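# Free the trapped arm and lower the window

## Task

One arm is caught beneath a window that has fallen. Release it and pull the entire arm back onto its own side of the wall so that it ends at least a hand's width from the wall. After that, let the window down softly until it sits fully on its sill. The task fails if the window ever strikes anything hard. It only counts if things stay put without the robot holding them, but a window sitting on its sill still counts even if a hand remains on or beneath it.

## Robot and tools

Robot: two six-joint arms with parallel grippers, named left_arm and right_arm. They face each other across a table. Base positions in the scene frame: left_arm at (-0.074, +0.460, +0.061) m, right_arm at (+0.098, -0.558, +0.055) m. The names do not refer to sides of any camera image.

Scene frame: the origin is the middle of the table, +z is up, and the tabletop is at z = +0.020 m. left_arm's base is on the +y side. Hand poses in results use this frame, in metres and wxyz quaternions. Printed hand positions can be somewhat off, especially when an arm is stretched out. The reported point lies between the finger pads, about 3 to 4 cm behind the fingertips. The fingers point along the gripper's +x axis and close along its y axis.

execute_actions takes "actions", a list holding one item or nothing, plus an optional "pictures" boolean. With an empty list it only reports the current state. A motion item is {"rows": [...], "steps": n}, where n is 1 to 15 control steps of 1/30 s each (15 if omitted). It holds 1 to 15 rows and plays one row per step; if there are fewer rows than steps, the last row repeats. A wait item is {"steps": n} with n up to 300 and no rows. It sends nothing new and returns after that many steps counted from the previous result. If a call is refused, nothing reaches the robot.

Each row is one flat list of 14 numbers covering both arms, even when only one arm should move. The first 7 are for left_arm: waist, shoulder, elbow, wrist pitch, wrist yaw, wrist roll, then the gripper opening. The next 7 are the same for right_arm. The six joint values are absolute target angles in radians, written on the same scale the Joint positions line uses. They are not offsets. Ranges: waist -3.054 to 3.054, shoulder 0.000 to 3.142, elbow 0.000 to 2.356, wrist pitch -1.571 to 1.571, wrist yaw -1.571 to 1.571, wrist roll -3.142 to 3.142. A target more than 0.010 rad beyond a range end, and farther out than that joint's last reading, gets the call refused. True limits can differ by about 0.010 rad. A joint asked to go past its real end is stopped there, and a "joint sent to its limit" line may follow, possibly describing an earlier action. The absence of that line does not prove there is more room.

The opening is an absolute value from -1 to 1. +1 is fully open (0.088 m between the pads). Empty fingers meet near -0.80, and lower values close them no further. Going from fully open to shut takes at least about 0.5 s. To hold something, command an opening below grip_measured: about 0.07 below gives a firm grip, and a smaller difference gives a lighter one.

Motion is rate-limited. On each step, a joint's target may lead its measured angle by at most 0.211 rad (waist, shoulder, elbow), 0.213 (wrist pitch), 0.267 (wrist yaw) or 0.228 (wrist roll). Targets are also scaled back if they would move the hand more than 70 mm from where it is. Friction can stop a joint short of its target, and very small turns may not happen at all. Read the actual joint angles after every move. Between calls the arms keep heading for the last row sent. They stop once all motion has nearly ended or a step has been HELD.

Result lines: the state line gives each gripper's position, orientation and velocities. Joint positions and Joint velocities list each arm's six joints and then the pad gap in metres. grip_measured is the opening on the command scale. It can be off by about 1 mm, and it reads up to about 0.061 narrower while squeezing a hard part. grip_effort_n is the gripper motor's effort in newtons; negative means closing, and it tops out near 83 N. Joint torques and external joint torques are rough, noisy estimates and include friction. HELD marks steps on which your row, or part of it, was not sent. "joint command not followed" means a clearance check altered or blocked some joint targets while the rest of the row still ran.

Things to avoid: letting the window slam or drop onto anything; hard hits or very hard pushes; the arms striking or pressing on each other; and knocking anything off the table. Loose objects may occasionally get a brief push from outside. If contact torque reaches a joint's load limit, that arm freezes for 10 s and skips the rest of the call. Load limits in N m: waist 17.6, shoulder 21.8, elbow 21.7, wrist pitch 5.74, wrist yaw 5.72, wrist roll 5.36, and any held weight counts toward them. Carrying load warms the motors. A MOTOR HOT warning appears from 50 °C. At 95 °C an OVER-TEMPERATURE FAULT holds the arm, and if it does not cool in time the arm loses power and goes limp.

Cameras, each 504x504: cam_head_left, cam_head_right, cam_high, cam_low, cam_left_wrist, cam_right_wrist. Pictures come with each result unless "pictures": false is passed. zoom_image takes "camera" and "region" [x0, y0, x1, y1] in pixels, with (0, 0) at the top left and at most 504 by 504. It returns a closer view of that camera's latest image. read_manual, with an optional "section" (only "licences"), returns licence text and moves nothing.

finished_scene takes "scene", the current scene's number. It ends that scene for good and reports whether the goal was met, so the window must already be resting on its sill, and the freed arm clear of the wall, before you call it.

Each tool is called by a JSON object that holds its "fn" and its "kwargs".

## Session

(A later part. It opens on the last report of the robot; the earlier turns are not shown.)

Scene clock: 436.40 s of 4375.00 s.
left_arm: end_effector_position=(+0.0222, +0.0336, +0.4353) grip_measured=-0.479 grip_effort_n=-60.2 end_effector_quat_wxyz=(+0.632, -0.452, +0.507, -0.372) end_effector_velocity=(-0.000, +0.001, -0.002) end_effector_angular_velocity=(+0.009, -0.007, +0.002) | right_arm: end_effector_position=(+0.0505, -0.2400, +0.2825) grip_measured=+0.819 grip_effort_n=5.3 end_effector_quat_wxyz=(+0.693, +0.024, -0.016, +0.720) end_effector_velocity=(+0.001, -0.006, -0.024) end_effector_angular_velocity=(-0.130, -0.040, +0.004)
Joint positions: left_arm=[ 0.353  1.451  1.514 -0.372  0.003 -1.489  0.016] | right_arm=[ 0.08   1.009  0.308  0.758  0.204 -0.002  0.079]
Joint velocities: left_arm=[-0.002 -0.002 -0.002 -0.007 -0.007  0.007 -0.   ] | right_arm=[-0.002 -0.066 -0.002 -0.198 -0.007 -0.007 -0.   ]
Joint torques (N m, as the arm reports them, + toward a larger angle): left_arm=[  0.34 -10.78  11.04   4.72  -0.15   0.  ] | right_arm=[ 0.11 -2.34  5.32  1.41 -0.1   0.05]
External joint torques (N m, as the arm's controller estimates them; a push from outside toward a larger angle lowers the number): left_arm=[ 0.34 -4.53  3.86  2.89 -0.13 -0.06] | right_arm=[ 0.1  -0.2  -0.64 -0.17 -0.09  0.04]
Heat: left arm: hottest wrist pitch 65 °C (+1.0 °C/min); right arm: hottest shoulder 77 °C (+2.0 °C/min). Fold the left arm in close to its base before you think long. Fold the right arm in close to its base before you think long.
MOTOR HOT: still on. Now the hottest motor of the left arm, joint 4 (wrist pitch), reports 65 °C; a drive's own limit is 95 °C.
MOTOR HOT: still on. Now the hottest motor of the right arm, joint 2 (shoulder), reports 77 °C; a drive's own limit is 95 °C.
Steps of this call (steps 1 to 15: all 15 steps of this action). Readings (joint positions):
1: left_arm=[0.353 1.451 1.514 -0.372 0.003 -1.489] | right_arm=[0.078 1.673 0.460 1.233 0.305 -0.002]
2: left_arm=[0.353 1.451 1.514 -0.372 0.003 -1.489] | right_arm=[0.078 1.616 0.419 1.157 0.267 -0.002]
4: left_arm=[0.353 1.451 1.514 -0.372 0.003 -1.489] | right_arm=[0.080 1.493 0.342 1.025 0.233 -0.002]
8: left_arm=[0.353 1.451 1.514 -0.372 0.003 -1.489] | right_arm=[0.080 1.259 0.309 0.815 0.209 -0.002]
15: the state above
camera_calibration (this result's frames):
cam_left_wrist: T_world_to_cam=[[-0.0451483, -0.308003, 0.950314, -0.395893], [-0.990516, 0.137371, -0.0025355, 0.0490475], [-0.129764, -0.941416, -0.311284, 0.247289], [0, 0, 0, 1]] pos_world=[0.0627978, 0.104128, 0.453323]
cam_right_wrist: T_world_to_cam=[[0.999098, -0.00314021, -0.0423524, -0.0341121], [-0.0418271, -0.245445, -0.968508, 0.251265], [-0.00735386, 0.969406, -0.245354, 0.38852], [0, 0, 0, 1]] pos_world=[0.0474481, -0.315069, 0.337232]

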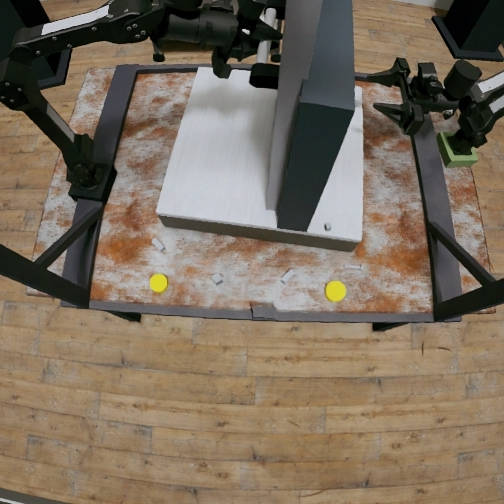

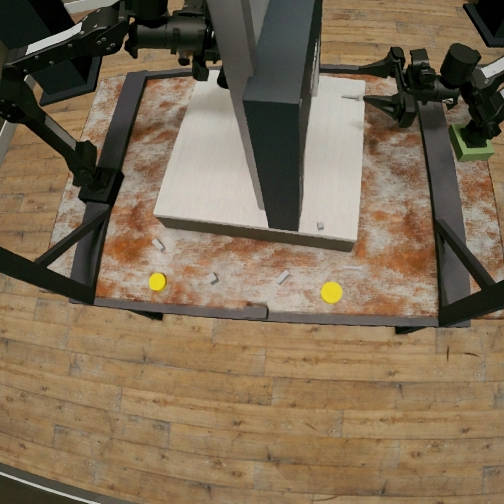

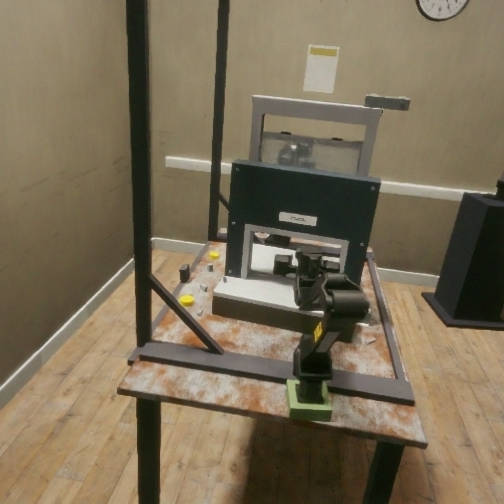

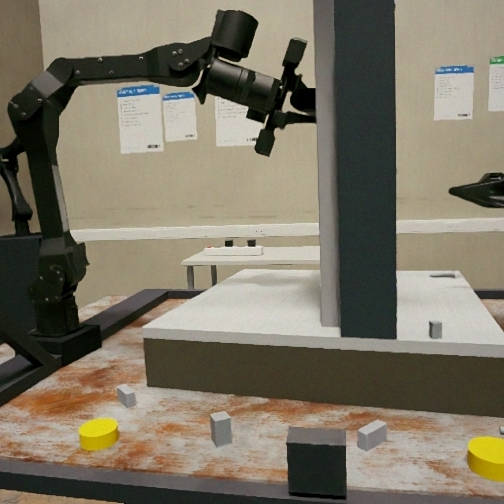

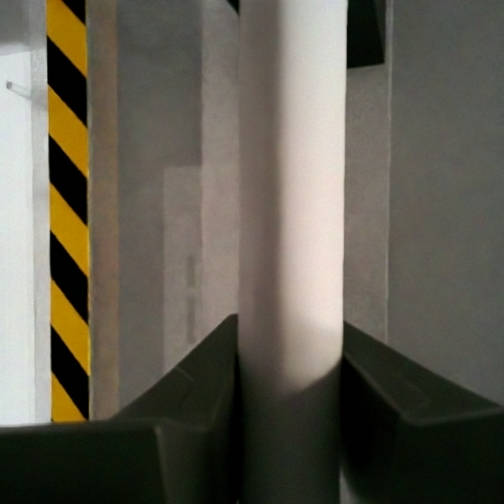

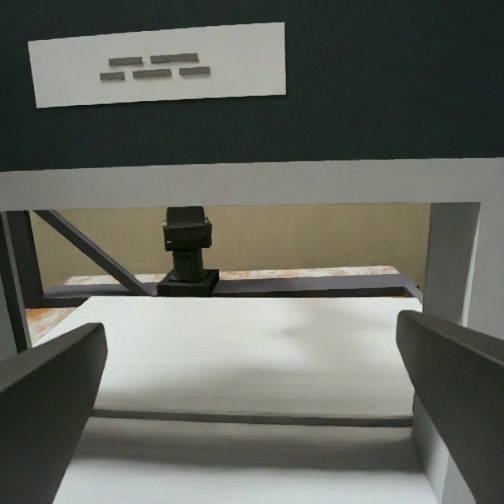

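{"fn": "execute_actions", "kwargs": {"actions": [{"rows": [
[0.356,1.418,1.535,-0.325,0,-1.49,-0.48,0.08,0.1,0.08,0.02,0.1,0,0.82],
[0.356,1.414,1.515,-0.308,0,-1.49,-0.48,0.08,0.1,0.08,0.02,0.1,0,0.82],
[0.356,1.409,1.49,-0.288,0,-1.49,-0.48,0.08,0.1,0.08,0.02,0.1,0,0.82],
[0.356,1.403,1.46,-0.263,0,-1.49,-0.48,0.08,0.1,0.08,0.02,0.1,0,0.82],
[0.356,1.398,1.427,-0.236,0,-1.49,-0.48,0.08,0.1,0.08,0.02,0.1,0,0.82],
[0.356,1.393,1.394,-0.208,0,-1.49,-0.48,0.08,0.1,0.08,0.02,0.1,0,0.82],
[0.356,1.388,1.361,-0.18,0,-1.49,-0.48,0.08,0.1,0.08,0.02,0.1,0,0.82],
[0.356,1.384,1.328,-0.152,0,-1.49,-0.48,0.08,0.1,0.08,0.02,0.1,0,0.82],
[0.356,1.381,1.298,-0.124,0,-1.49,-0.48,0.08,0.1,0.08,0.02,0.1,0,0.82],
[0.356,1.379,1.268,-0.096,0,-1.49,-0.48,0.08,0.1,0.08,0.02,0.1,0,0.82],
[0.356,1.378,1.238,-0.067,0,-1.49,-0.48,0.08,0.1,0.08,0.02,0.1,0,0.82],
[0.356,1.377,1.209,-0.038,0,-1.49,-0.48,0.08,0.1,0.08,0.02,0.1,0,0.82],
[0.356,1.377,1.18,-0.009,0,-1.49,-0.48,0.08,0.1,0.08,0.02,0.1,0,0.82],
[0.356,1.378,1.151,0.02,0,-1.49,-0.48,0.08,0.1,0.08,0.02,0.1,0,0.82],
[0.356,1.379,1.122,0.049,0,-1.49,-0.48,0.08,0.1,0.08,0.02,0.1,0,0.82]
], "steps": 15}], "pictures": false}}

{"fn": "execute_actions", "kwargs": {"actions": [{"rows": [
[0.356,1.382,1.096,0.078,0,-1.49,-0.48,0.08,0.1,0.08,0.02,0.1,0,0.82],
[0.356,1.386,1.07,0.108,0,-1.49,-0.48,0.08,0.1,0.08,0.02,0.1,0,0.82],
[0.356,1.39,1.045,0.137,0,-1.49,-0.48,0.08,0.1,0.08,0.02,0.1,0,0.82],
[0.356,1.396,1.021,0.167,0,-1.49,-0.48,0.08,0.1,0.08,0.02,0.1,0,0.82],
[0.356,1.402,0.998,0.196,0,-1.49,-0.48,0.08,0.1,0.08,0.02,0.1,0,0.82],
[0.356,1.407,0.98,0.22,0,-1.49,-0.48,0.08,0.1,0.08,0.02,0.1,0,0.82],
[0.356,1.412,0.964,0.24,0,-1.49,-0.48,0.08,0.1,0.08,0.02,0.1,0,0.82],
[0.356,1.416,0.952,0.256,0,-1.49,-0.48,0.08,0.1,0.08,0.02,0.1,0,0.82]
], "steps": 15}]}}

Scene clock: 460.33 s of 4375.00 s.
left_arm: end_effector_position=(+0.0229, +0.0299, +0.3468) grip_measured=-0.475 grip_effort_n=-26.3 end_effector_quat_wxyz=(+0.636, -0.446, +0.512, -0.367) end_effector_velocity=(-0.004, -0.003, -0.222) end_effector_angular_velocity=(-0.040, -0.014, -0.017) | right_arm: end_effector_position=(+0.0587, -0.3353, +0.2368) grip_measured=+0.819 grip_effort_n=5.3 end_effector_quat_wxyz=(+0.656, -0.012, +0.007, +0.754) end_effector_velocity=(+0.016, -0.069, +0.193) end_effector_angular_velocity=(+0.895, +0.213, +0.005)
Joint positions: left_arm=[ 0.352  1.428  1.155 -0.058  0.003 -1.488  0.016] | right_arm=[ 0.079  0.162  0.086  0.048  0.103 -0.002  0.079]
Joint velocities: left_arm=[-0.007  0.027 -0.891  0.96   0.007  0.007 -0.   ] | right_arm=[-0.002 -0.901  0.012  0.007 -0.007 -0.007  0.   ]
Joint torques (N m, as the arm reports them, + toward a larger angle): left_arm=[  0.24 -13.42  10.98   4.77  -0.15  -0.01] | right_arm=[ 0.11  0.97  6.22  0.92 -0.08  0.05]
External joint torques (N m, as the arm's controller estimates them; a push from outside toward a larger angle lowers the number): left_arm=[ 0.3  -6.87  3.49  3.04 -0.13 -0.07] | right_arm=[ 0.11 -0.39  0.1  -0.32 -0.07  0.05]
Heat: left arm: hottest wrist pitch 76 °C (+19.3 °C/min); right arm: hottest shoulder 64 °C (-12.2 °C/min). Fold the left arm in close to its base before you think long. Fold the right arm in close to its base before you think long.
MOTOR HOT: still on. Now the hottest motor of the left arm, joint 4 (wrist pitch), reports 76 °C; a drive's own limit is 95 °C.
MOTOR HOT: still on. Now the hottest motor of the right arm, joint 2 (shoulder), reports 64 °C; a drive's own limit is 95 °C.
Steps of this call (steps 1 to 15: the robot went on to your last target; steps 16 to 90: nothing new was sent; then 20.43 s passed at rest; steps 91 to 105: all 15 steps of this action). Readings (joint positions):
91: left_arm=[0.353 1.451 1.512 -0.372 0.003 -1.489] | right_arm=[0.078 0.979 0.286 0.724 0.186 -0.002]
92: left_arm=[0.353 1.451 1.507 -0.366 0.003 -1.489] | right_arm=[0.079 0.926 0.249 0.674 0.160 -0.002]
94: left_arm=[0.353 1.448 1.483 -0.340 0.003 -1.489] | right_arm=[0.079 0.800 0.160 0.539 0.130 -0.002]
98: left_arm=[0.353 1.432 1.379 -0.252 0.003 -1.489] | right_arm=[0.079 0.562 0.090 0.275 0.108 -0.002]
105: the state above

Scene clock: 460.83 s of 4375.00 s.
left_arm: end_effector_position=(+0.0233, +0.0280, +0.2867) grip_measured=-0.475 grip_effort_n=-26.3 end_effector_quat_wxyz=(+0.633, -0.451, +0.508, -0.372) end_effector_velocity=(+0.002, +0.001, +0.001) end_effector_angular_velocity=(-0.021, -0.005, +0.021) | right_arm: end_effector_position=(+0.0598, -0.3400, +0.2428) grip_measured=+0.819 grip_effort_n=5.8 end_effector_quat_wxyz=(+0.656, +0.001, -0.002, +0.755) end_effector_velocity=(-0.001, -0.000, -0.005) end_effector_angular_velocity=(-0.022, +0.002, +0.005)
Joint positions: left_arm=[ 0.352  1.472  0.936  0.224  0.003 -1.488  0.016] | right_arm=[ 0.079  0.103  0.086  0.021  0.103 -0.002  0.079]
Joint velocities: left_arm=[-0.002 -0.002 -0.017  0.037 -0.022 -0.007 -0.   ] | right_arm=[-0.002 -0.002 -0.002 -0.022 -0.007  0.007 -0.   ]
Joint torques (N m, as the arm reports them, + toward a larger angle): left_arm=[  0.41 -13.98   8.77   4.07  -0.2    0.01] | right_arm=[ 0.12  0.02  6.04  1.45 -0.08  0.05]
External joint torques (N m, as the arm's controller estimates them; a push from outside toward a larger angle lowers the number): left_arm=[ 0.36 -7.48  1.51  2.22 -0.17 -0.05] | right_arm=[ 0.12 -0.51 -0.81 -0.27 -0.08  0.04]
Heat: left arm: hottest wrist pitch 76 °C (+19.1 °C/min); right arm: hottest shoulder 63 °C (-13.1 °C/min). Fold the left arm in close to its base before you think long. Fold the right arm in close to its base before you think long.
MOTOR HOT: still on. Now the hottest motor of the left arm, joint 4 (wrist pitch), reports 76 °C; a drive's own limit is 95 °C.
MOTOR HOT: still on. Now the hottest motor of the right arm, joint 2 (shoulder), reports 63 °C; a drive's own limit is 95 °C.
Steps of this call (steps 1 to 15: all 15 steps of this action). Readings (joint positions):
1: left_arm=[0.352 1.430 1.127 -0.026 0.003 -1.488] | right_arm=[0.079 0.138 0.086 0.045 0.103 -0.002]
2: left_arm=[0.352 1.432 1.102 0.005 0.003 -1.488] | right_arm=[0.079 0.124 0.086 0.036 0.103 -0.002]
4: left_arm=[0.352 1.435 1.055 0.068 0.003 -1.488] | right_arm=[0.079 0.114 0.086 0.023 0.103 -0.002]
8: left_arm=[0.352 1.451 0.975 0.177 0.003 -1.488] | right_arm=[0.079 0.105 0.086 0.022 0.103 -0.002]
15: the state above
camera_calibration (this result's frames):
cam_left_wrist: T_world_to_cam=[[-0.0459043, -0.310316, 0.949525, -0.256034], [-0.990414, 0.138102, -0.00274779, 0.0505683], [-0.130278, -0.940549, -0.313681, 0.196561], [0, 0, 0, 1]] pos_world=[0.0639382, 0.0984403, 0.304907]
cam_right_wrist: T_world_to_cam=[[0.995003, 0.0955342, -0.0290236, -0.0148435], [0.000592858, -0.296332, -0.955085, 0.165634], [-0.0998439, 0.950295, -0.294908, 0.486824], [0, 0, 0, 1]] pos_world=[0.0632776, -0.412126, 0.301333]

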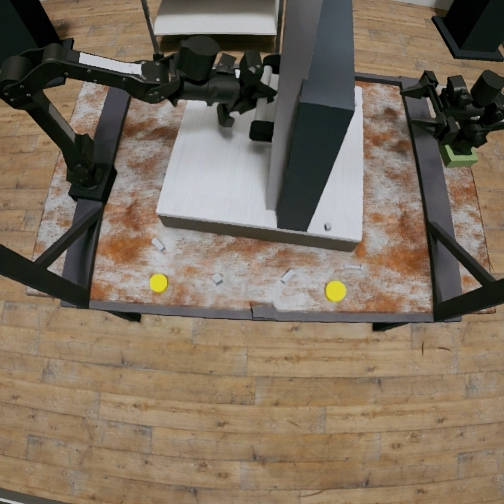

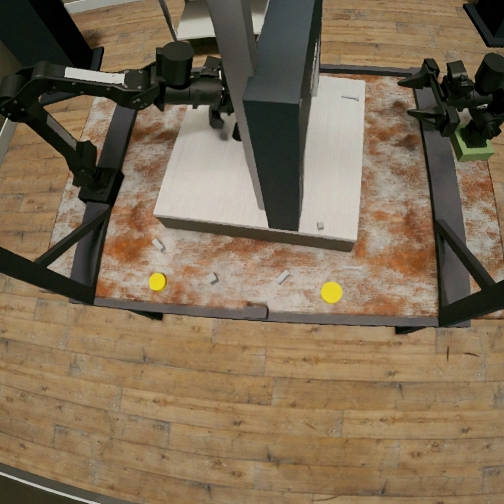

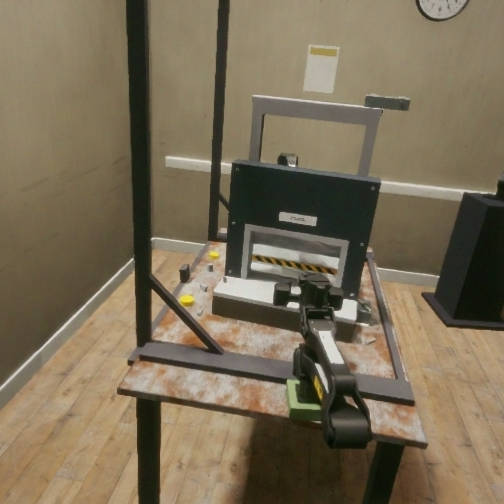

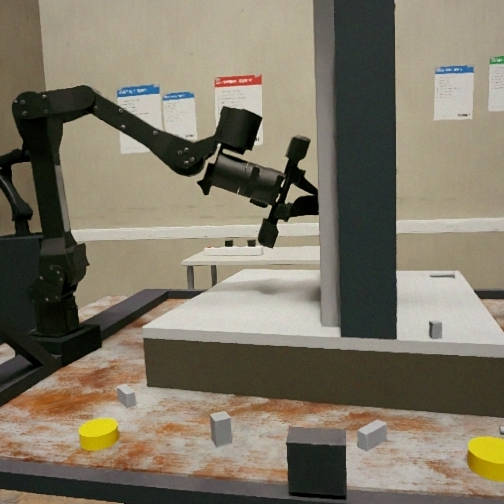

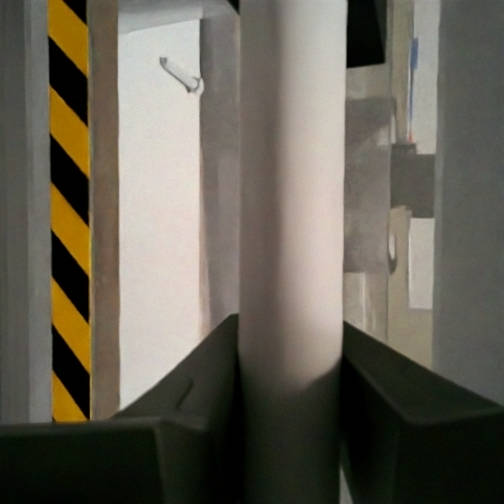

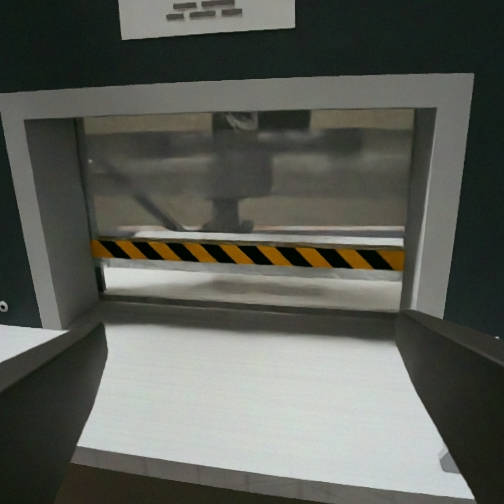

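{"fn": "execute_actions", "kwargs": {"actions": [{"rows": [
[0.356,1.418,0.95,0.26,0,-1.49,-0.48,0.08,0.1,0.08,0.02,0.1,0,0.82],
[0.356,1.421,0.947,0.266,0,-1.49,-0.48,0.08,0.1,0.08,0.02,0.1,0,0.82],
[0.356,1.424,0.944,0.272,0,-1.49,-0.48,0.08,0.1,0.08,0.02,0.1,0,0.82],
[0.356,1.427,0.94,0.279,0,-1.49,-0.48,0.08,0.1,0.08,0.02,0.1,0,0.82],
[0.356,1.43,0.936,0.286,0,-1.49,-0.48,0.08,0.1,0.08,0.02,0.1,0,0.82],
[0.356,1.433,0.932,0.293,0,-1.49,-0.48,0.08,0.1,0.08,0.02,0.1,0,0.82],
[0.356,1.436,0.928,0.3,0,-1.49,-0.48,0.08,0.1,0.08,0.02,0.1,0,0.82],
[0.356,1.439,0.924,0.307,0,-1.49,-0.48,0.08,0.1,0.08,0.02,0.1,0,0.82],
[0.356,1.442,0.921,0.313,0,-1.49,-0.48,0.08,0.1,0.08,0.02,0.1,0,0.82],
[0.356,1.445,0.918,0.319,0,-1.49,-0.48,0.08,0.1,0.08,0.02,0.1,0,0.82],
[0.356,1.448,0.915,0.325,0,-1.49,-0.48,0.08,0.1,0.08,0.02,0.1,0,0.82],
[0.356,1.45,0.913,0.329,0,-1.49,-0.48,0.08,0.1,0.08,0.02,0.1,0,0.82]
], "steps": 15}]}}

{"fn": "zoom_image", "kwargs": {"camera": "cam_right_wrist", "region": [60, 220, 260, 340]}}

Scene clock: 480.67 s of 4375.00 s.
left_arm: end_effector_position=(+0.0235, +0.0272, +0.2750) grip_measured=-0.475 grip_effort_n=-26.3 end_effector_quat_wxyz=(+0.631, -0.453, +0.505, -0.375) end_effector_velocity=(-0.000, +0.000, -0.042) end_effector_angular_velocity=(+0.085, +0.010, +0.002) | right_arm: end_effector_position=(+0.0598, -0.3400, +0.2428) grip_measured=+0.819 grip_effort_n=5.8 end_effector_quat_wxyz=(+0.656, +0.001, -0.002, +0.755) end_effector_velocity=(+0.003, -0.000, -0.001) end_effector_angular_velocity=(+0.003, -0.037, -0.015)
Joint positions: left_arm=[ 0.352  1.491  0.896  0.292  0.003 -1.488  0.016] | right_arm=[ 0.079  0.103  0.086  0.021  0.103 -0.002  0.079]
Joint velocities: left_arm=[-0.002  0.056 -0.051  0.022 -0.007  0.007 -0.   ] | right_arm=[-0.007 -0.007 -0.002 -0.007  0.007 -0.037 -0.   ]
Joint torques (N m, as the arm reports them, + toward a larger angle): left_arm=[  0.4  -12.59   9.07   4.36  -0.14  -0.05] | right_arm=[ 0.12  0.    6.09  1.46 -0.07  0.05]
External joint torques (N m, as the arm's controller estimates them; a push from outside toward a larger angle lowers the number): left_arm=[ 0.44 -5.84  1.75  2.48 -0.12 -0.11] | right_arm=[ 0.13 -0.52 -0.77 -0.26 -0.07  0.05]
Heat: left arm: hottest wrist pitch 78 °C (+26.2 °C/min); right arm: hottest shoulder 57 °C (-20.2 °C/min). Fold the left arm in close to its base before you think long. Fold the right arm in close to its base before you think long.
MOTOR HOT: still on. Now the hottest motor of the left arm, joint 4 (wrist pitch), reports 78 °C; a drive's own limit is 95 °C.
MOTOR HOT: still on. Now the hottest motor of the right arm, joint 2 (shoulder), reports 57 °C; a drive's own limit is 95 °C.
Steps of this call (steps 1 to 15: the robot went on to your last target; steps 16 to 90: nothing new was sent; then 16.33 s passed at rest; steps 91 to 105: all 15 steps of this action). Readings (joint positions):
91: left_arm=[0.352 1.472 0.935 0.228 0.003 -1.488] | right_arm=[0.079 0.103 0.086 0.021 0.103 -0.002]
92: left_arm=[0.352 1.472 0.934 0.230 0.003 -1.488] | right_arm=[0.079 0.103 0.086 0.021 0.103 -0.002]
94: left_arm=[0.352 1.472 0.930 0.238 0.003 -1.488] | right_arm=[0.079 0.103 0.086 0.021 0.103 -0.002]
98: left_arm=[0.352 1.474 0.917 0.262 0.003 -1.488] | right_arm=[0.079 0.103 0.086 0.021 0.103 -0.002]
105: the state above
camera_calibration (this result's frames):
cam_left_wrist: T_world_to_cam=[[-0.0478253, -0.301825, 0.952163, -0.246071], [-0.990405, 0.138063, -0.00598177, 0.0517024], [-0.129653, -0.943313, -0.305532, 0.190019], [0, 0, 0, 1]] pos_world=[0.0640743, 0.0978385, 0.292666]
cam_right_wrist: T_world_to_cam=[[0.995003, 0.0955342, -0.0290236, -0.0148435], [0.000592858, -0.296332, -0.955085, 0.165634], [-0.0998439, 0.950295, -0.294908, 0.486824], [0, 0, 0, 1]] pos_world=[0.0632776, -0.412126, 0.301333]

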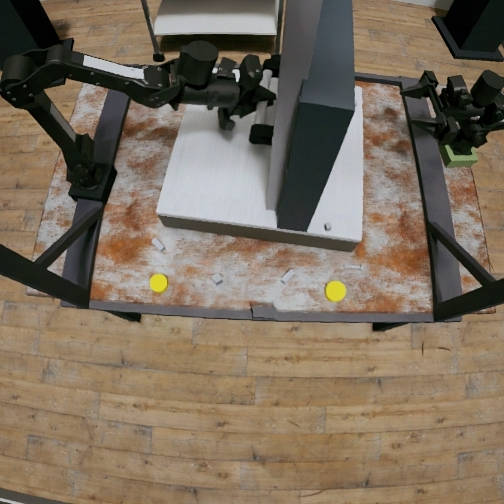

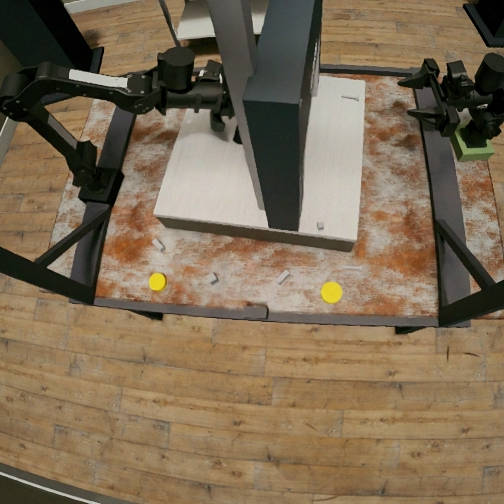

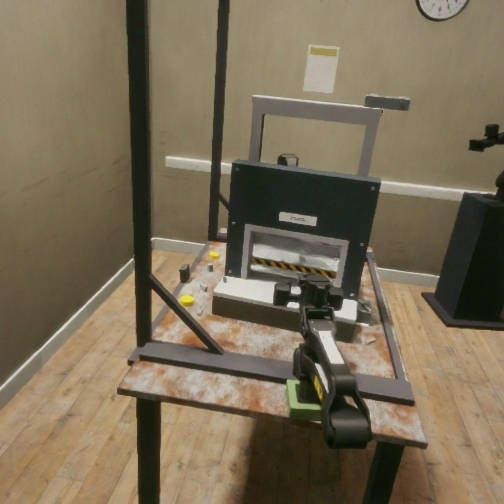

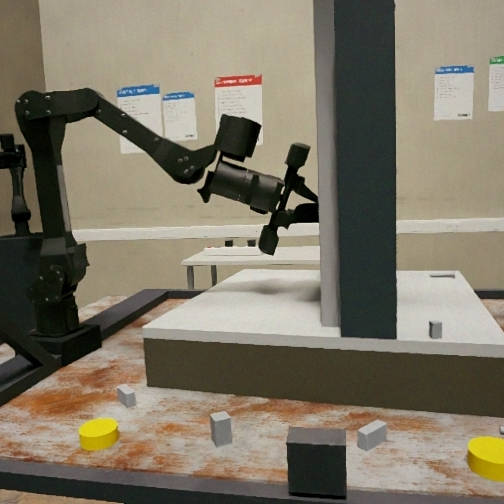

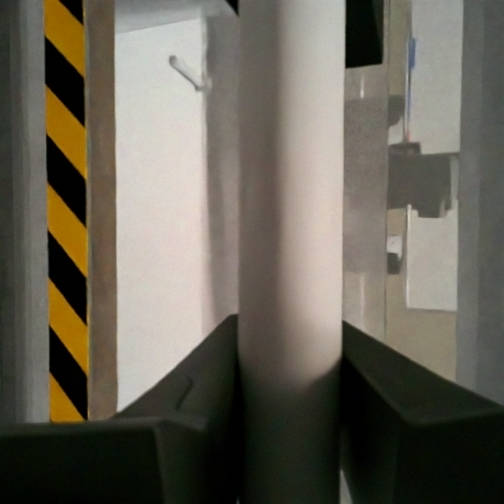

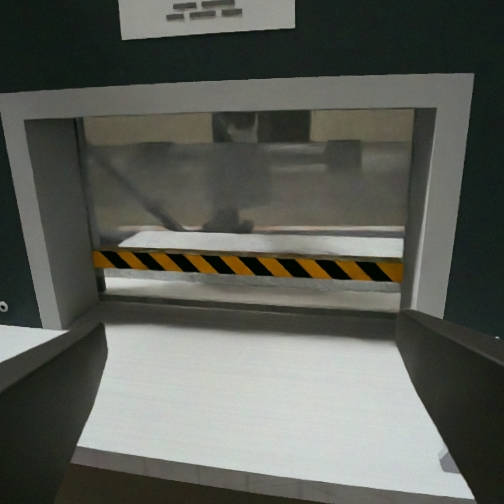

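Region (60, 220, 260, 340) of cam_right_wrist's 504x504 image, scaled by 2.520, with more detail than that image has; it fills the top 302 rows of this view, and the rest is white.

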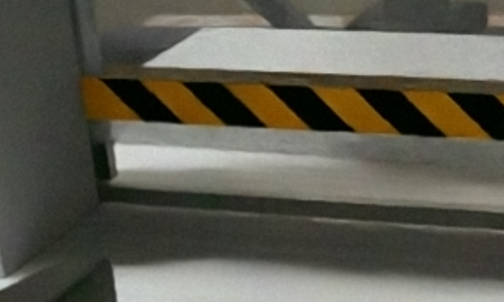

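{"fn": "execute_actions", "kwargs": {"actions": [{"rows": [[0.356,1.451,0.911,0.332,0,-1.49,-0.48,0.08,0.1,0.08,0.02,0.1,0,0.82],[0.356,1.452,0.909,0.335,0,-1.49,-0.48,0.08,0.1,0.08,0.02,0.1,0,0.82],[0.356,1.453,0.908,0.338,0,-1.49,-0.48,0.08,0.1,0.08,0.02,0.1,0,0.82],[0.356,1.454,0.906,0.340,0,-1.49,-0.48,0.08,0.1,0.08,0.02,0.1,0,0.82],[0.356,1.455,0.904,0.343,0,-1.49,-0.48,0.08,0.1,0.08,0.02,0.1,0,0.82],[0.356,1.456,0.902,0.346,0,-1.49,-0.48,0.08,0.1,0.08,0.02,0.1,0,0.82],[0.356,1.457,0.900,0.349,0,-1.49,-0.48,0.08,0.1,0.08,0.02,0.1,0,0.82],[0.356,1.459,0.899,0.352,0,-1.49,-0.48,0.08,0.1,0.08,0.02,0.1,0,0.82],[0.356,1.460,0.897,0.355,0,-1.49,-0.48,0.08,0.1,0.08,0.02,0.1,0,0.82],[0.356,1.461,0.895,0.358,0,-1.49,-0.48,0.08,0.1,0.08,0.02,0.1,0,0.82],[0.356,1.462,0.893,0.361,0,-1.49,-0.48,0.08,0.1,0.08,0.02,0.1,0,0.82],[0.356,1.463,0.891,0.363,0,-1.49,-0.48,0.08,0.1,0.08,0.02,0.1,0,0.82],[0.356,1.464,0.890,0.366,0,-1.49,-0.48,0.08,0.1,0.08,0.02,0.1,0,0.82],[0.356,1.465,0.888,0.369,0,-1.49,-0.48,0.08,0.1,0.08,0.02,0.1,0,0.82],[0.356,1.466,0.886,0.372,0,-1.49,-0.48,0.08,0.1,0.08,0.02,0.1,0,0.82]], "steps": 15}], "pictures": false}}

{"fn": "execute_actions", "kwargs": {"actions": [{"rows": [[0.356,1.467,0.885,0.374,0,-1.49,-0.48,0.08,0.1,0.08,0.02,0.1,0,0.82],[0.356,1.468,0.883,0.377,0,-1.49,-0.48,0.08,0.1,0.08,0.02,0.1,0,0.82],[0.356,1.469,0.882,0.379,0,-1.49,-0.48,0.08,0.1,0.08,0.02,0.1,0,0.82],[0.356,1.470,0.880,0.381,0,-1.49,-0.48,0.08,0.1,0.08,0.02,0.1,0,0.82],[0.356,1.470,0.879,0.383,0,-1.49,-0.48,0.08,0.1,0.08,0.02,0.1,0,0.82],[0.356,1.471,0.877,0.386,0,-1.49,-0.48,0.08,0.1,0.08,0.02,0.1,0,0.82],[0.356,1.472,0.876,0.388,0,-1.49,-0.48,0.08,0.1,0.08,0.02,0.1,0,0.82],[0.356,1.473,0.874,0.390,0,-1.49,-0.48,0.08,0.1,0.08,0.02,0.1,0,0.82],[0.356,1.474,0.873,0.393,0,-1.49,-0.48,0.08,0.1,0.08,0.02,0.1,0,0.82],[0.356,1.475,0.872,0.395,0,-1.49,-0.48,0.08,0.1,0.08,0.02,0.1,0,0.82],[0.356,1.475,0.870,0.397,0,-1.49,-0.48,0.08,0.1,0.08,0.02,0.1,0,0.82],[0.356,1.476,0.869,0.399,0,-1.49,-0.48,0.08,0.1,0.08,0.02,0.1,0,0.82],[0.356,1.477,0.867,0.402,0,-1.49,-0.48,0.08,0.1,0.08,0.02,0.1,0,0.82],[0.356,1.478,0.866,0.404,0,-1.49,-0.48,0.08,0.1,0.08,0.02,0.1,0,0.82],[0.356,1.479,0.864,0.406,0,-1.49,-0.48,0.08,0.1,0.08,0.02,0.1,0,0.82]], "steps": 15}], "pictures": true}}

Scene clock: 542.30 s of 4375.00 s.
left_arm: end_effector_position=(+0.0235, +0.0270, +0.2676) grip_measured=-0.475 grip_effort_n=-26.3 end_effector_quat_wxyz=(+0.631, -0.454, +0.504, -0.376) end_effector_velocity=(+0.000, -0.001, -0.025) end_effector_angular_velocity=(+0.006, +0.006, +0.007) | right_arm: end_effector_position=(+0.0598, -0.3400, +0.2429) grip_measured=+0.819 grip_effort_n=5.8 end_effector_quat_wxyz=(+0.656, +0.001, -0.002, +0.755) end_effector_velocity=(-0.000, -0.001, -0.001) end_effector_angular_velocity=(-0.001, -0.008, +0.005)
Joint positions: left_arm=[ 0.352  1.503  0.872  0.333  0.003 -1.488  0.016] | right_arm=[ 0.079  0.103  0.086  0.021  0.103 -0.002  0.079]
Joint velocities: left_arm=[-0.002  0.042 -0.061  0.095 -0.007 -0.007 -0.   ] | right_arm=[-0.002 -0.007 -0.002 -0.007 -0.007 -0.007  0.   ]
Joint torques (N m, as the arm reports them, + toward a larger angle): left_arm=[  0.21 -12.04   8.92   4.48  -0.17   0.01] | right_arm=[ 0.12 -0.01  6.08  1.46 -0.08  0.05]
External joint torques (N m, as the arm's controller estimates them; a push from outside toward a larger angle lowers the number): left_arm=[ 0.19 -5.55  1.92  2.67 -0.14 -0.05] | right_arm=[ 0.12 -0.52 -0.8  -0.27 -0.08  0.04]
Heat: left arm: hottest wrist pitch 89 °C (+10.1 °C/min); right arm: hottest shoulder 50 °C (-6.1 °C/min). Fold the left arm in close to its base before you think long. Fold the right arm in close to its base before you think long.
MOTOR HOT: still on. Now the hottest motor of the left arm, joint 4 (wrist pitch), reports 89 °C; a drive's own limit is 95 °C.
MOTOR HOT: still on. Now the hottest motor of the right arm, joint 2 (shoulder), reports 50 °C; a drive's own limit is 95 °C.
Steps of this call (steps 1 to 15: the robot went on to your last target; steps 16 to 90: nothing new was sent; then 58.13 s passed at rest; steps 91 to 105: all 15 steps of this action). Readings (joint positions):
91: left_arm=[0.352 1.493 0.893 0.296 0.003 -1.488] | right_arm=[0.079 0.103 0.086 0.021 0.103 -0.002]
92: left_arm=[0.352 1.494 0.891 0.298 0.003 -1.488] | right_arm=[0.079 0.103 0.086 0.021 0.103 -0.002]
94: left_arm=[0.352 1.494 0.889 0.302 0.003 -1.488] | right_arm=[0.079 0.103 0.086 0.021 0.103 -0.002]
98: left_arm=[0.352 1.495 0.884 0.313 0.003 -1.488] | right_arm=[0.079 0.103 0.086 0.021 0.103 -0.002]
105: the state above

Scene clock: 542.80 s of 4375.00 s.
left_arm: end_effector_position=(+0.0236, +0.0268, +0.2605) grip_measured=-0.475 grip_effort_n=-26.3 end_effector_quat_wxyz=(+0.630, -0.455, +0.504, -0.377) end_effector_velocity=(-0.002, +0.000, -0.018) end_effector_angular_velocity=(+0.002, +0.024, -0.003) | right_arm: end_effector_position=(+0.0598, -0.3400, +0.2429) grip_measured=+0.819 grip_effort_n=5.8 end_effector_quat_wxyz=(+0.656, +0.001, -0.002, +0.755) end_effector_velocity=(-0.002, -0.000, -0.002) end_effector_angular_velocity=(-0.006, -0.009, +0.015)
Joint positions: left_arm=[ 0.352  1.516  0.851  0.368  0.003 -1.488  0.016] | right_arm=[ 0.079  0.103  0.086  0.021  0.103 -0.002  0.079]
Joint velocities: left_arm=[-0.002  0.027 -0.046  0.066  0.007 -0.022 -0.   ] | right_arm=[-0.007 -0.002 -0.002 -0.007 -0.022 -0.007  0.   ]
Joint torques (N m, as the arm reports them, + toward a larger angle): left_arm=[  0.47 -12.23   8.42   4.38  -0.13   0.  ] | right_arm=[ 0.12  0.03  6.09  1.46 -0.08  0.05]
External joint torques (N m, as the arm's controller estimates them; a push from outside toward a larger angle lowers the number): left_arm=[ 0.47 -5.72  1.51  2.57 -0.11 -0.06] | right_arm=[ 0.12 -0.48 -0.8  -0.27 -0.07  0.05]
Heat: left arm: hottest wrist pitch 89 °C (+10.0 °C/min); right arm: hottest shoulder 50 °C (-6.0 °C/min). Fold the left arm in close to its base before you think long. Fold the right arm in close to its base before you think long.
MOTOR HOT: still on. Now the hottest motor of the left arm, joint 4 (wrist pitch), reports 89 °C; a drive's own limit is 95 °C.
MOTOR HOT: still on. Now the hottest motor of the right arm, joint 2 (shoulder), reports 50 °C; a drive's own limit is 95 °C.
Steps of this call (steps 1 to 15: all 15 steps of this action). Readings (joint positions):
1: left_arm=[0.352 1.504 0.870 0.335 0.003 -1.488] | right_arm=[0.079 0.103 0.086 0.021 0.103 -0.002]
2: left_arm=[0.352 1.506 0.869 0.338 0.003 -1.488] | right_arm=[0.079 0.103 0.086 0.021 0.103 -0.002]
4: left_arm=[0.352 1.508 0.866 0.343 0.003 -1.488] | right_arm=[0.079 0.103 0.086 0.021 0.103 -0.002]
8: left_arm=[0.352 1.510 0.860 0.352 0.003 -1.488] | right_arm=[0.079 0.103 0.086 0.021 0.103 -0.002]
15: the state above
camera_calibration (this result's frames):
cam_left_wrist: T_world_to_cam=[[-0.0491892, -0.295797, 0.953984, -0.233019], [-0.990395, 0.138018, -0.00827221, 0.0523758], [-0.12922, -0.945228, -0.299745, 0.183718], [0, 0, 0, 1]] pos_world=[0.0641508, 0.0975006, 0.277798]
cam_right_wrist: T_world_to_cam=[[0.995, 0.0955449, -0.0290791, -0.0148287], [0.000505618, -0.295979, -0.955194, 0.165851], [-0.0998708, 0.950404, -0.294547, 0.486828], [0, 0, 0, 1]] pos_world=[0.0632906, -0.412178, 0.301382]

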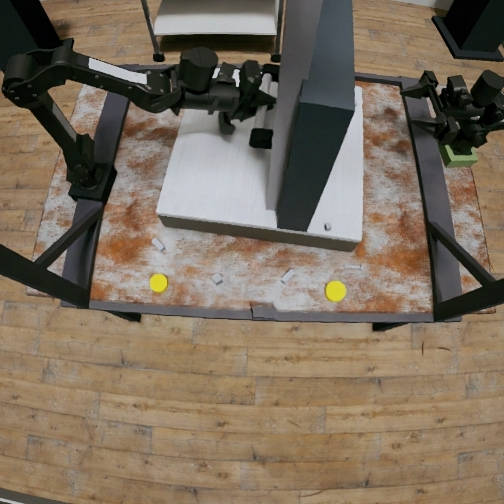

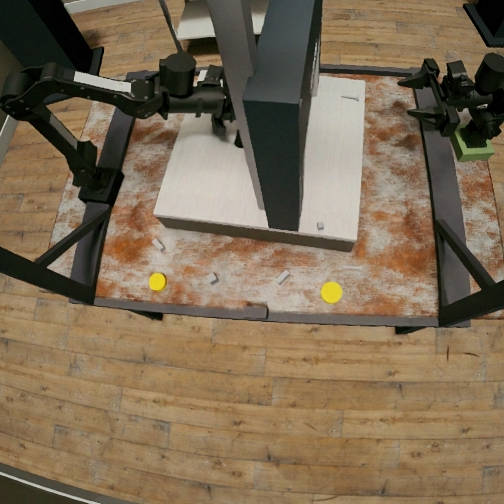

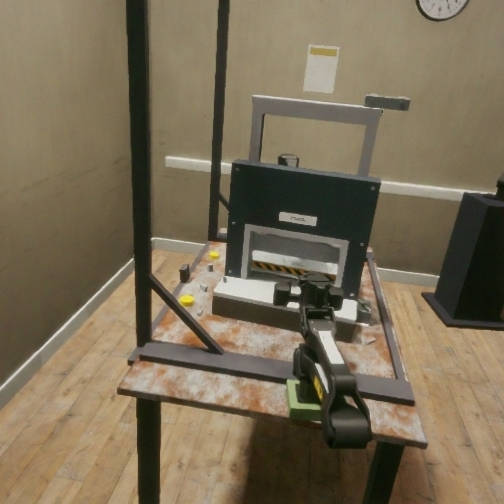

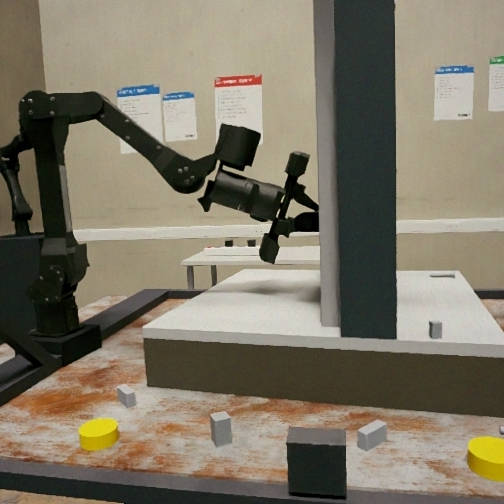

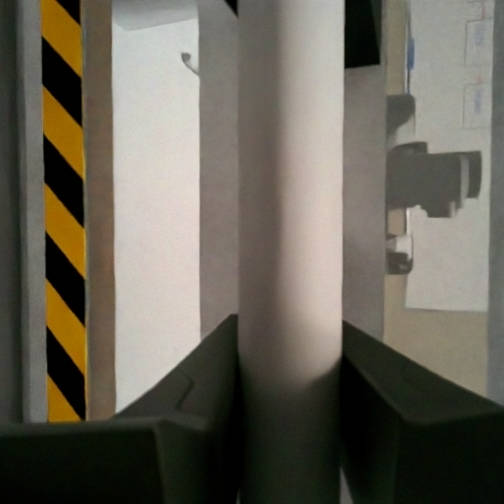

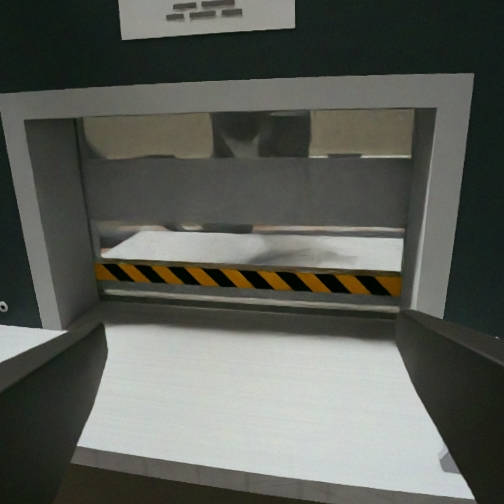

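{"fn": "execute_actions", "kwargs": {"actions": [{"rows": [[0.356,1.48,0.863,0.408,0,-1.49,-0.5,0.08,0.1,0.08,0.02,0.1,0,0.82],[0.356,1.481,0.861,0.41,0,-1.49,-0.5,0.08,0.1,0.08,0.02,0.1,0,0.82],[0.356,1.482,0.86,0.412,0,-1.49,-0.5,0.08,0.1,0.08,0.02,0.1,0,0.82],[0.356,1.483,0.858,0.414,0,-1.49,-0.5,0.08,0.1,0.08,0.02,0.1,0,0.82],[0.356,1.484,0.857,0.416,0,-1.49,-0.5,0.08,0.1,0.08,0.02,0.1,0,0.82],[0.356,1.485,0.855,0.418,0,-1.49,-0.5,0.08,0.1,0.08,0.02,0.1,0,0.82],[0.356,1.486,0.854,0.42,0,-1.49,-0.5,0.08,0.1,0.08,0.02,0.1,0,0.82],[0.356,1.487,0.852,0.422,0,-1.49,-0.5,0.08,0.1,0.08,0.02,0.1,0,0.82],[0.356,1.488,0.851,0.424,0,-1.49,-0.5,0.08,0.1,0.08,0.02,0.1,0,0.82],[0.356,1.489,0.849,0.426,0,-1.49,-0.5,0.08,0.1,0.08,0.02,0.1,0,0.82]], "steps": 15}], "pictures": true}}

Scene clock: 552.63 s of 4375.00 s.
left_arm: end_effector_position=(+0.0236, +0.0266, +0.2533) grip_measured=-0.487 grip_effort_n=-73.7 end_effector_quat_wxyz=(+0.631, -0.454, +0.505, -0.376) end_effector_velocity=(+0.002, +0.001, -0.004) end_effector_angular_velocity=(+0.012, +0.003, +0.021) | right_arm: end_effector_position=(+0.0598, -0.3400, +0.2429) grip_measured=+0.819 grip_effort_n=5.8 end_effector_quat_wxyz=(+0.656, +0.001, -0.002, +0.755) end_effector_velocity=(-0.001, -0.000, -0.002) end_effector_angular_velocity=(-0.006, -0.009, +0.005)
Joint positions: left_arm=[ 0.352  1.53   0.835  0.395  0.003 -1.488  0.015] | right_arm=[ 0.079  0.103  0.086  0.021  0.103 -0.002  0.079]
Joint velocities: left_arm=[-0.002  0.002 -0.002 -0.007 -0.022 -0.007 -0.   ] | right_arm=[-0.002 -0.002 -0.002 -0.007 -0.007 -0.007 -0.   ]
Joint torques (N m, as the arm reports them, + toward a larger angle): left_arm=[  0.23 -12.19   8.21   4.31  -0.15  -0.01] | right_arm=[ 0.12  0.03  6.09  1.46 -0.07  0.05]
External joint torques (N m, as the arm's controller estimates them; a push from outside toward a larger angle lowers the number): left_arm=[ 0.2  -5.6   1.29  2.48 -0.12 -0.07] | right_arm=[ 0.11 -0.5  -0.79 -0.27 -0.07  0.05]
Heat: left arm: hottest wrist pitch 90 °C (+9.0 °C/min); right arm: hottest shoulder 49 °C (-6.0 °C/min). Fold the left arm in close to its base before you think long. Fold the right arm in close to its base before you think long.
MOTOR HOT: still on. Now the hottest motor of the left arm, joint 4 (wrist pitch), reports 90 °C; a drive's own limit is 95 °C.
MOTOR HOT: still on. Now the hottest motor of the right arm, joint 2 (shoulder), reports 49 °C; a drive's own limit is 95 °C.
Steps of this call (steps 1 to 15: the robot went on to your last target; steps 16 to 90: nothing new was sent; then 6.33 s passed at rest; steps 91 to 105: all 15 steps of this action). Readings (joint positions):
91: left_arm=[0.352 1.520 0.848 0.374 0.003 -1.488] | right_arm=[0.079 0.103 0.086 0.021 0.103 -0.002]
92: left_arm=[0.352 1.520 0.847 0.376 0.003 -1.488] | right_arm=[0.079 0.103 0.086 0.021 0.103 -0.002]
94: left_arm=[0.352 1.520 0.845 0.379 0.003 -1.488] | right_arm=[0.079 0.103 0.086 0.021 0.103 -0.002]
98: left_arm=[0.352 1.523 0.841 0.387 0.003 -1.488] | right_arm=[0.079 0.103 0.086 0.021 0.103 -0.002]
105: the state above
camera_calibration (this result's frames):
cam_left_wrist: T_world_to_cam=[[-0.0485471, -0.298635, 0.953132, -0.225854], [-0.9904, 0.138041, -0.00719439, 0.0520887], [-0.129423, -0.944331, -0.30247, 0.182096], [0, 0, 0, 1]] pos_world=[0.0641915, 0.0973208, 0.270722]
cam_right_wrist: T_world_to_cam=[[0.995, 0.0955449, -0.0290791, -0.0148287], [0.000505618, -0.295979, -0.955194, 0.165851], [-0.0998708, 0.950404, -0.294547, 0.486828], [0, 0, 0, 1]] pos_world=[0.0632906, -0.412178, 0.301382]

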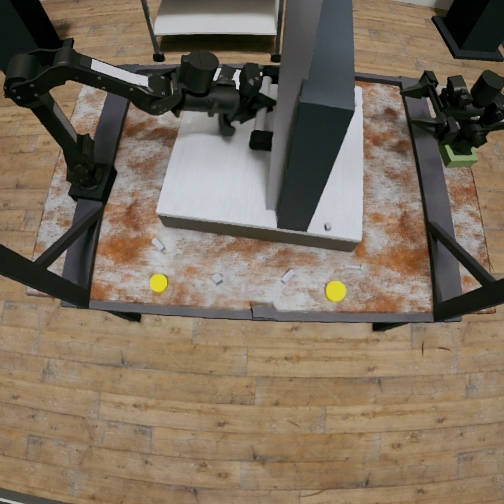

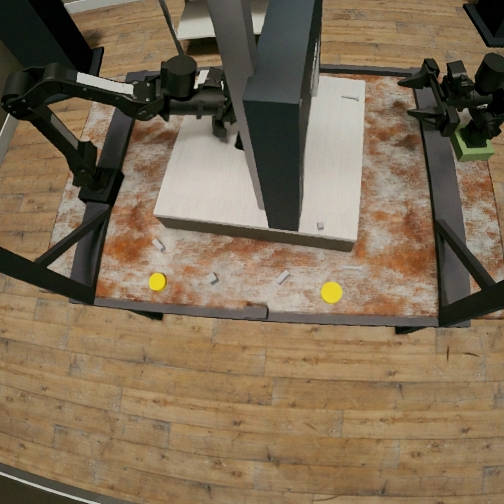

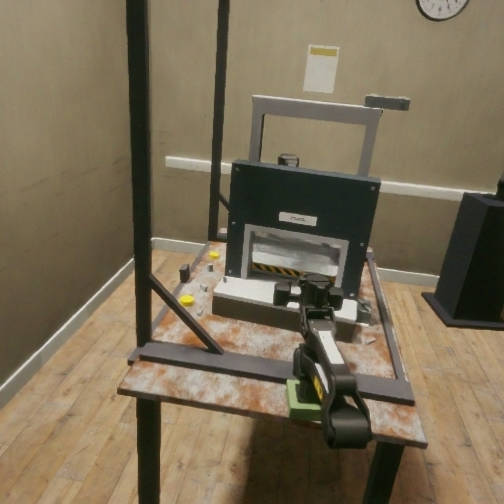

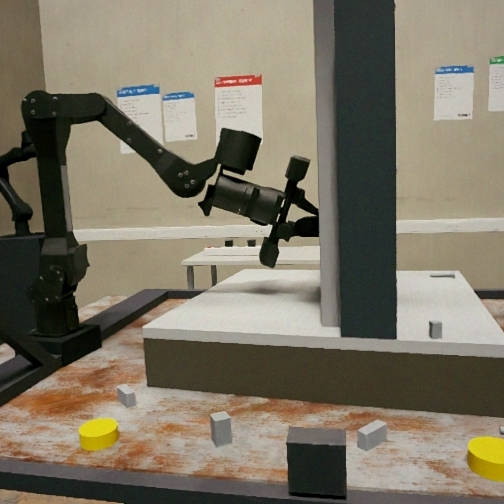

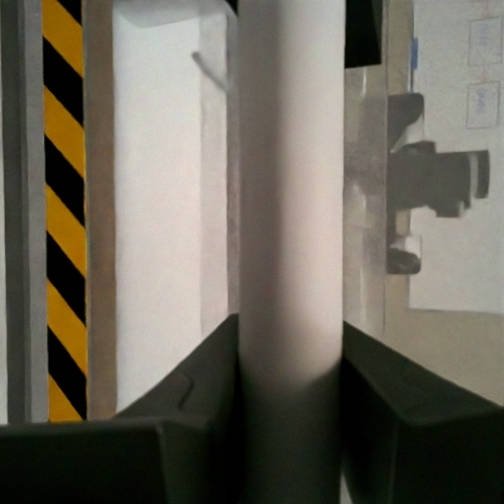

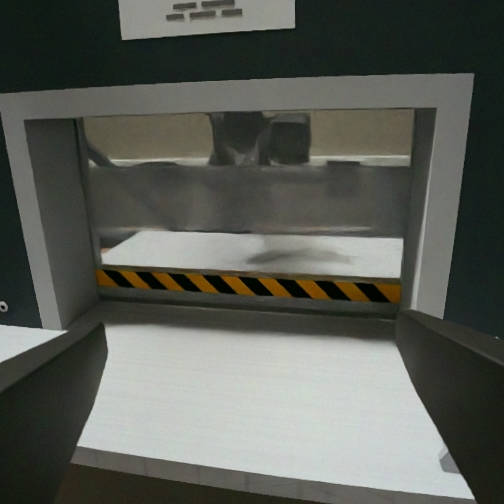

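{"fn": "execute_actions", "kwargs": {"actions": [{"rows": [[0.356,1.49,0.848,0.426,0,-1.49,-0.49,0.08,0.1,0.08,0.02,0.1,0,0.82],[0.356,1.49,0.848,0.426,0,-1.49,-0.49,0.08,0.1,0.08,0.02,0.1,0,0.82],[0.356,1.491,0.847,0.426,0,-1.49,-0.49,0.08,0.1,0.08,0.02,0.1,0,0.82],[0.356,1.492,0.846,0.426,0,-1.49,-0.49,0.08,0.1,0.08,0.02,0.1,0,0.82],[0.356,1.492,0.845,0.426,0,-1.49,-0.49,0.08,0.1,0.08,0.02,0.1,0,0.82],[0.356,1.493,0.844,0.426,0,-1.49,-0.49,0.08,0.1,0.08,0.02,0.1,0,0.82],[0.356,1.494,0.843,0.426,0,-1.49,-0.49,0.08,0.1,0.08,0.02,0.1,0,0.82],[0.356,1.494,0.842,0.426,0,-1.49,-0.49,0.08,0.1,0.08,0.02,0.1,0,0.82],[0.356,1.495,0.841,0.426,0,-1.49,-0.49,0.08,0.1,0.08,0.02,0.1,0,0.82],[0.356,1.496,0.84,0.426,0,-1.49,-0.49,0.08,0.1,0.08,0.02,0.1,0,0.82]], "steps": 15}], "pictures": false}}

Scene clock: 562.60 s of 4375.00 s.
left_arm: end_effector_position=(+0.0236, +0.0266, +0.2493) grip_measured=-0.483 grip_effort_n=-38.8 end_effector_quat_wxyz=(+0.632, -0.452, +0.506, -0.374) end_effector_velocity=(-0.002, +0.001, -0.007) end_effector_angular_velocity=(+0.025, +0.011, +0.002) | right_arm: end_effector_position=(+0.0598, -0.3400, +0.2429) grip_measured=+0.819 grip_effort_n=5.8 end_effector_quat_wxyz=(+0.656, +0.001, -0.002, +0.755) end_effector_velocity=(-0.004, -0.001, -0.001) end_effector_angular_velocity=(-0.003, +0.007, +0.024)
Joint positions: left_arm=[ 0.352  1.536  0.83   0.4    0.003 -1.488  0.015] | right_arm=[ 0.079  0.103  0.086  0.021  0.103 -0.002  0.079]
Joint velocities: left_arm=[-0.007  0.002 -0.002 -0.022 -0.007 -0.007 -0.   ] | right_arm=[ 0.002 -0.007 -0.002 -0.007 -0.022  0.007 -0.   ]
Joint torques (N m, as the arm reports them, + toward a larger angle): left_arm=[  0.32 -12.04   7.6    3.98  -0.16   0.  ] | right_arm=[ 0.12  0.02  6.09  1.46 -0.08  0.05]
External joint torques (N m, as the arm's controller estimates them; a push from outside toward a larger angle lowers the number): left_arm=[ 0.35 -5.34  0.65  2.14 -0.15 -0.06] | right_arm=[ 0.11 -0.48 -0.81 -0.27 -0.07  0.04]
Heat: left arm: hottest wrist pitch 91 °C (+8.0 °C/min); right arm: hottest shoulder 49 °C (-4.0 °C/min). Fold the left arm in close to its base before you think long. Fold the right arm in close to its base before you think long.
MOTOR HOT: still on. Now the hottest motor of the left arm, joint 4 (wrist pitch), reports 91 °C; a drive's own limit is 95 °C.
MOTOR HOT: still on. Now the hottest motor of the right arm, joint 2 (shoulder), reports 49 °C; a drive's own limit is 95 °C.
Steps of this call (steps 1 to 15: the robot went on to your last target; steps 16 to 90: nothing new was sent; then 6.47 s passed at rest; steps 91 to 105: all 15 steps of this action). Readings (joint positions):
91: left_arm=[0.352 1.530 0.835 0.396 0.003 -1.488] | right_arm=[0.079 0.103 0.086 0.021 0.103 -0.002]
92: left_arm=[0.352 1.530 0.835 0.396 0.003 -1.488] | right_arm=[0.079 0.103 0.086 0.021 0.103 -0.002]
94: left_arm=[0.352 1.530 0.834 0.397 0.003 -1.488] | right_arm=[0.079 0.103 0.086 0.021 0.103 -0.002]
98: left_arm=[0.352 1.532 0.833 0.398 0.003 -1.488] | right_arm=[0.079 0.103 0.086 0.021 0.103 -0.002]
105: the state above

Touchdown beginning (wrist torque falling). Unload gradually.

{"fn": "execute_actions", "kwargs": {"actions": [{"rows": [[0.356,1.497,0.84,0.425,0,-1.49,-0.49,0.08,0.1,0.08,0.02,0.1,0,0.82],[0.356,1.498,0.84,0.424,0,-1.49,-0.49,0.08,0.1,0.08,0.02,0.1,0,0.82],[0.356,1.499,0.84,0.423,0,-1.49,-0.49,0.08,0.1,0.08,0.02,0.1,0,0.82],[0.356,1.5,0.84,0.422,0,-1.49,-0.49,0.08,0.1,0.08,0.02,0.1,0,0.82],[0.356,1.502,0.84,0.421,0,-1.49,-0.49,0.08,0.1,0.08,0.02,0.1,0,0.82],[0.356,1.503,0.84,0.42,0,-1.49,-0.49,0.08,0.1,0.08,0.02,0.1,0,0.82],[0.356,1.505,0.839,0.419,0,-1.49,-0.49,0.08,0.1,0.08,0.02,0.1,0,0.82],[0.356,1.506,0.839,0.418,0,-1.49,-0.49,0.08,0.1,0.08,0.02,0.1,0,0.82],[0.356,1.508,0.839,0.417,0,-1.49,-0.49,0.08,0.1,0.08,0.02,0.1,0,0.82],[0.356,1.509,0.839,0.416,0,-1.49,-0.49,0.08,0.1,0.08,0.02,0.1,0,0.82]], "steps": 13}], "pictures": false}}

Scene clock: 575.00 s of 4375.00 s.
left_arm: end_effector_position=(+0.0237, +0.0262, +0.2442) grip_measured=-0.483 grip_effort_n=-39.8 end_effector_quat_wxyz=(+0.634, -0.449, +0.509, -0.370) end_effector_velocity=(-0.000, +0.000, -0.014) end_effector_angular_velocity=(+0.035, +0.013, +0.007) | right_arm: end_effector_position=(+0.0598, -0.3400, +0.2429) grip_measured=+0.819 grip_effort_n=5.3 end_effector_quat_wxyz=(+0.656, +0.001, -0.002, +0.755) end_effector_velocity=(+0.002, +0.000, -0.002) end_effector_angular_velocity=(-0.006, -0.009, -0.010)
Joint positions: left_arm=[ 0.352  1.546  0.829  0.398  0.003 -1.487  0.015] | right_arm=[ 0.079  0.103  0.086  0.021  0.103 -0.002  0.079]
Joint velocities: left_arm=[-0.002  0.022 -0.007 -0.007 -0.007 -0.007 -0.   ] | right_arm=[-0.002 -0.002 -0.002 -0.007  0.007 -0.007 -0.   ]
Joint torques (N m, as the arm reports them, + toward a larger angle): left_arm=[  0.39 -11.96   7.64   3.38  -0.18  -0.03] | right_arm=[ 0.12  0.02  6.09  1.46 -0.08  0.06]
External joint torques (N m, as the arm's controller estimates them; a push from outside toward a larger angle lowers the number): left_arm=[ 0.39 -5.19  0.69  1.53 -0.16 -0.09] | right_arm=[ 0.13 -0.51 -0.76 -0.26 -0.08  0.05]
Heat: left arm: hottest wrist pitch 90 °C (+5.1 °C/min); right arm: hottest shoulder 48 °C (-4.0 °C/min). Fold the left arm in close to its base before you think long. Fold the right arm in close to its base before you think long.
MOTOR HOT: still on. Now the hottest motor of the left arm, joint 4 (wrist pitch), reports 90 °C; a drive's own limit is 95 °C.
MOTOR HOT: still on. Now the hottest motor of the right arm, joint 2 (shoulder), reports 48 °C; a drive's own limit is 95 °C.
Steps of this call (steps 1 to 15: the robot went on to your last target; steps 16 to 90: nothing new was sent; then 8.97 s passed at rest; steps 91 to 103: all 13 steps of this action). Readings (joint positions):
91: left_arm=[0.352 1.536 0.830 0.400 0.003 -1.488] | right_arm=[0.079 0.103 0.086 0.021 0.103 -0.002]
92: left_arm=[0.352 1.537 0.830 0.400 0.003 -1.488] | right_arm=[0.079 0.103 0.086 0.021 0.103 -0.002]
94: left_arm=[0.352 1.537 0.830 0.400 0.003 -1.488] | right_arm=[0.079 0.103 0.086 0.021 0.103 -0.002]
98: left_arm=[0.352 1.540 0.830 0.400 0.003 -1.488] | right_arm=[0.079 0.103 0.086 0.021 0.103 -0.002]
103: the state above


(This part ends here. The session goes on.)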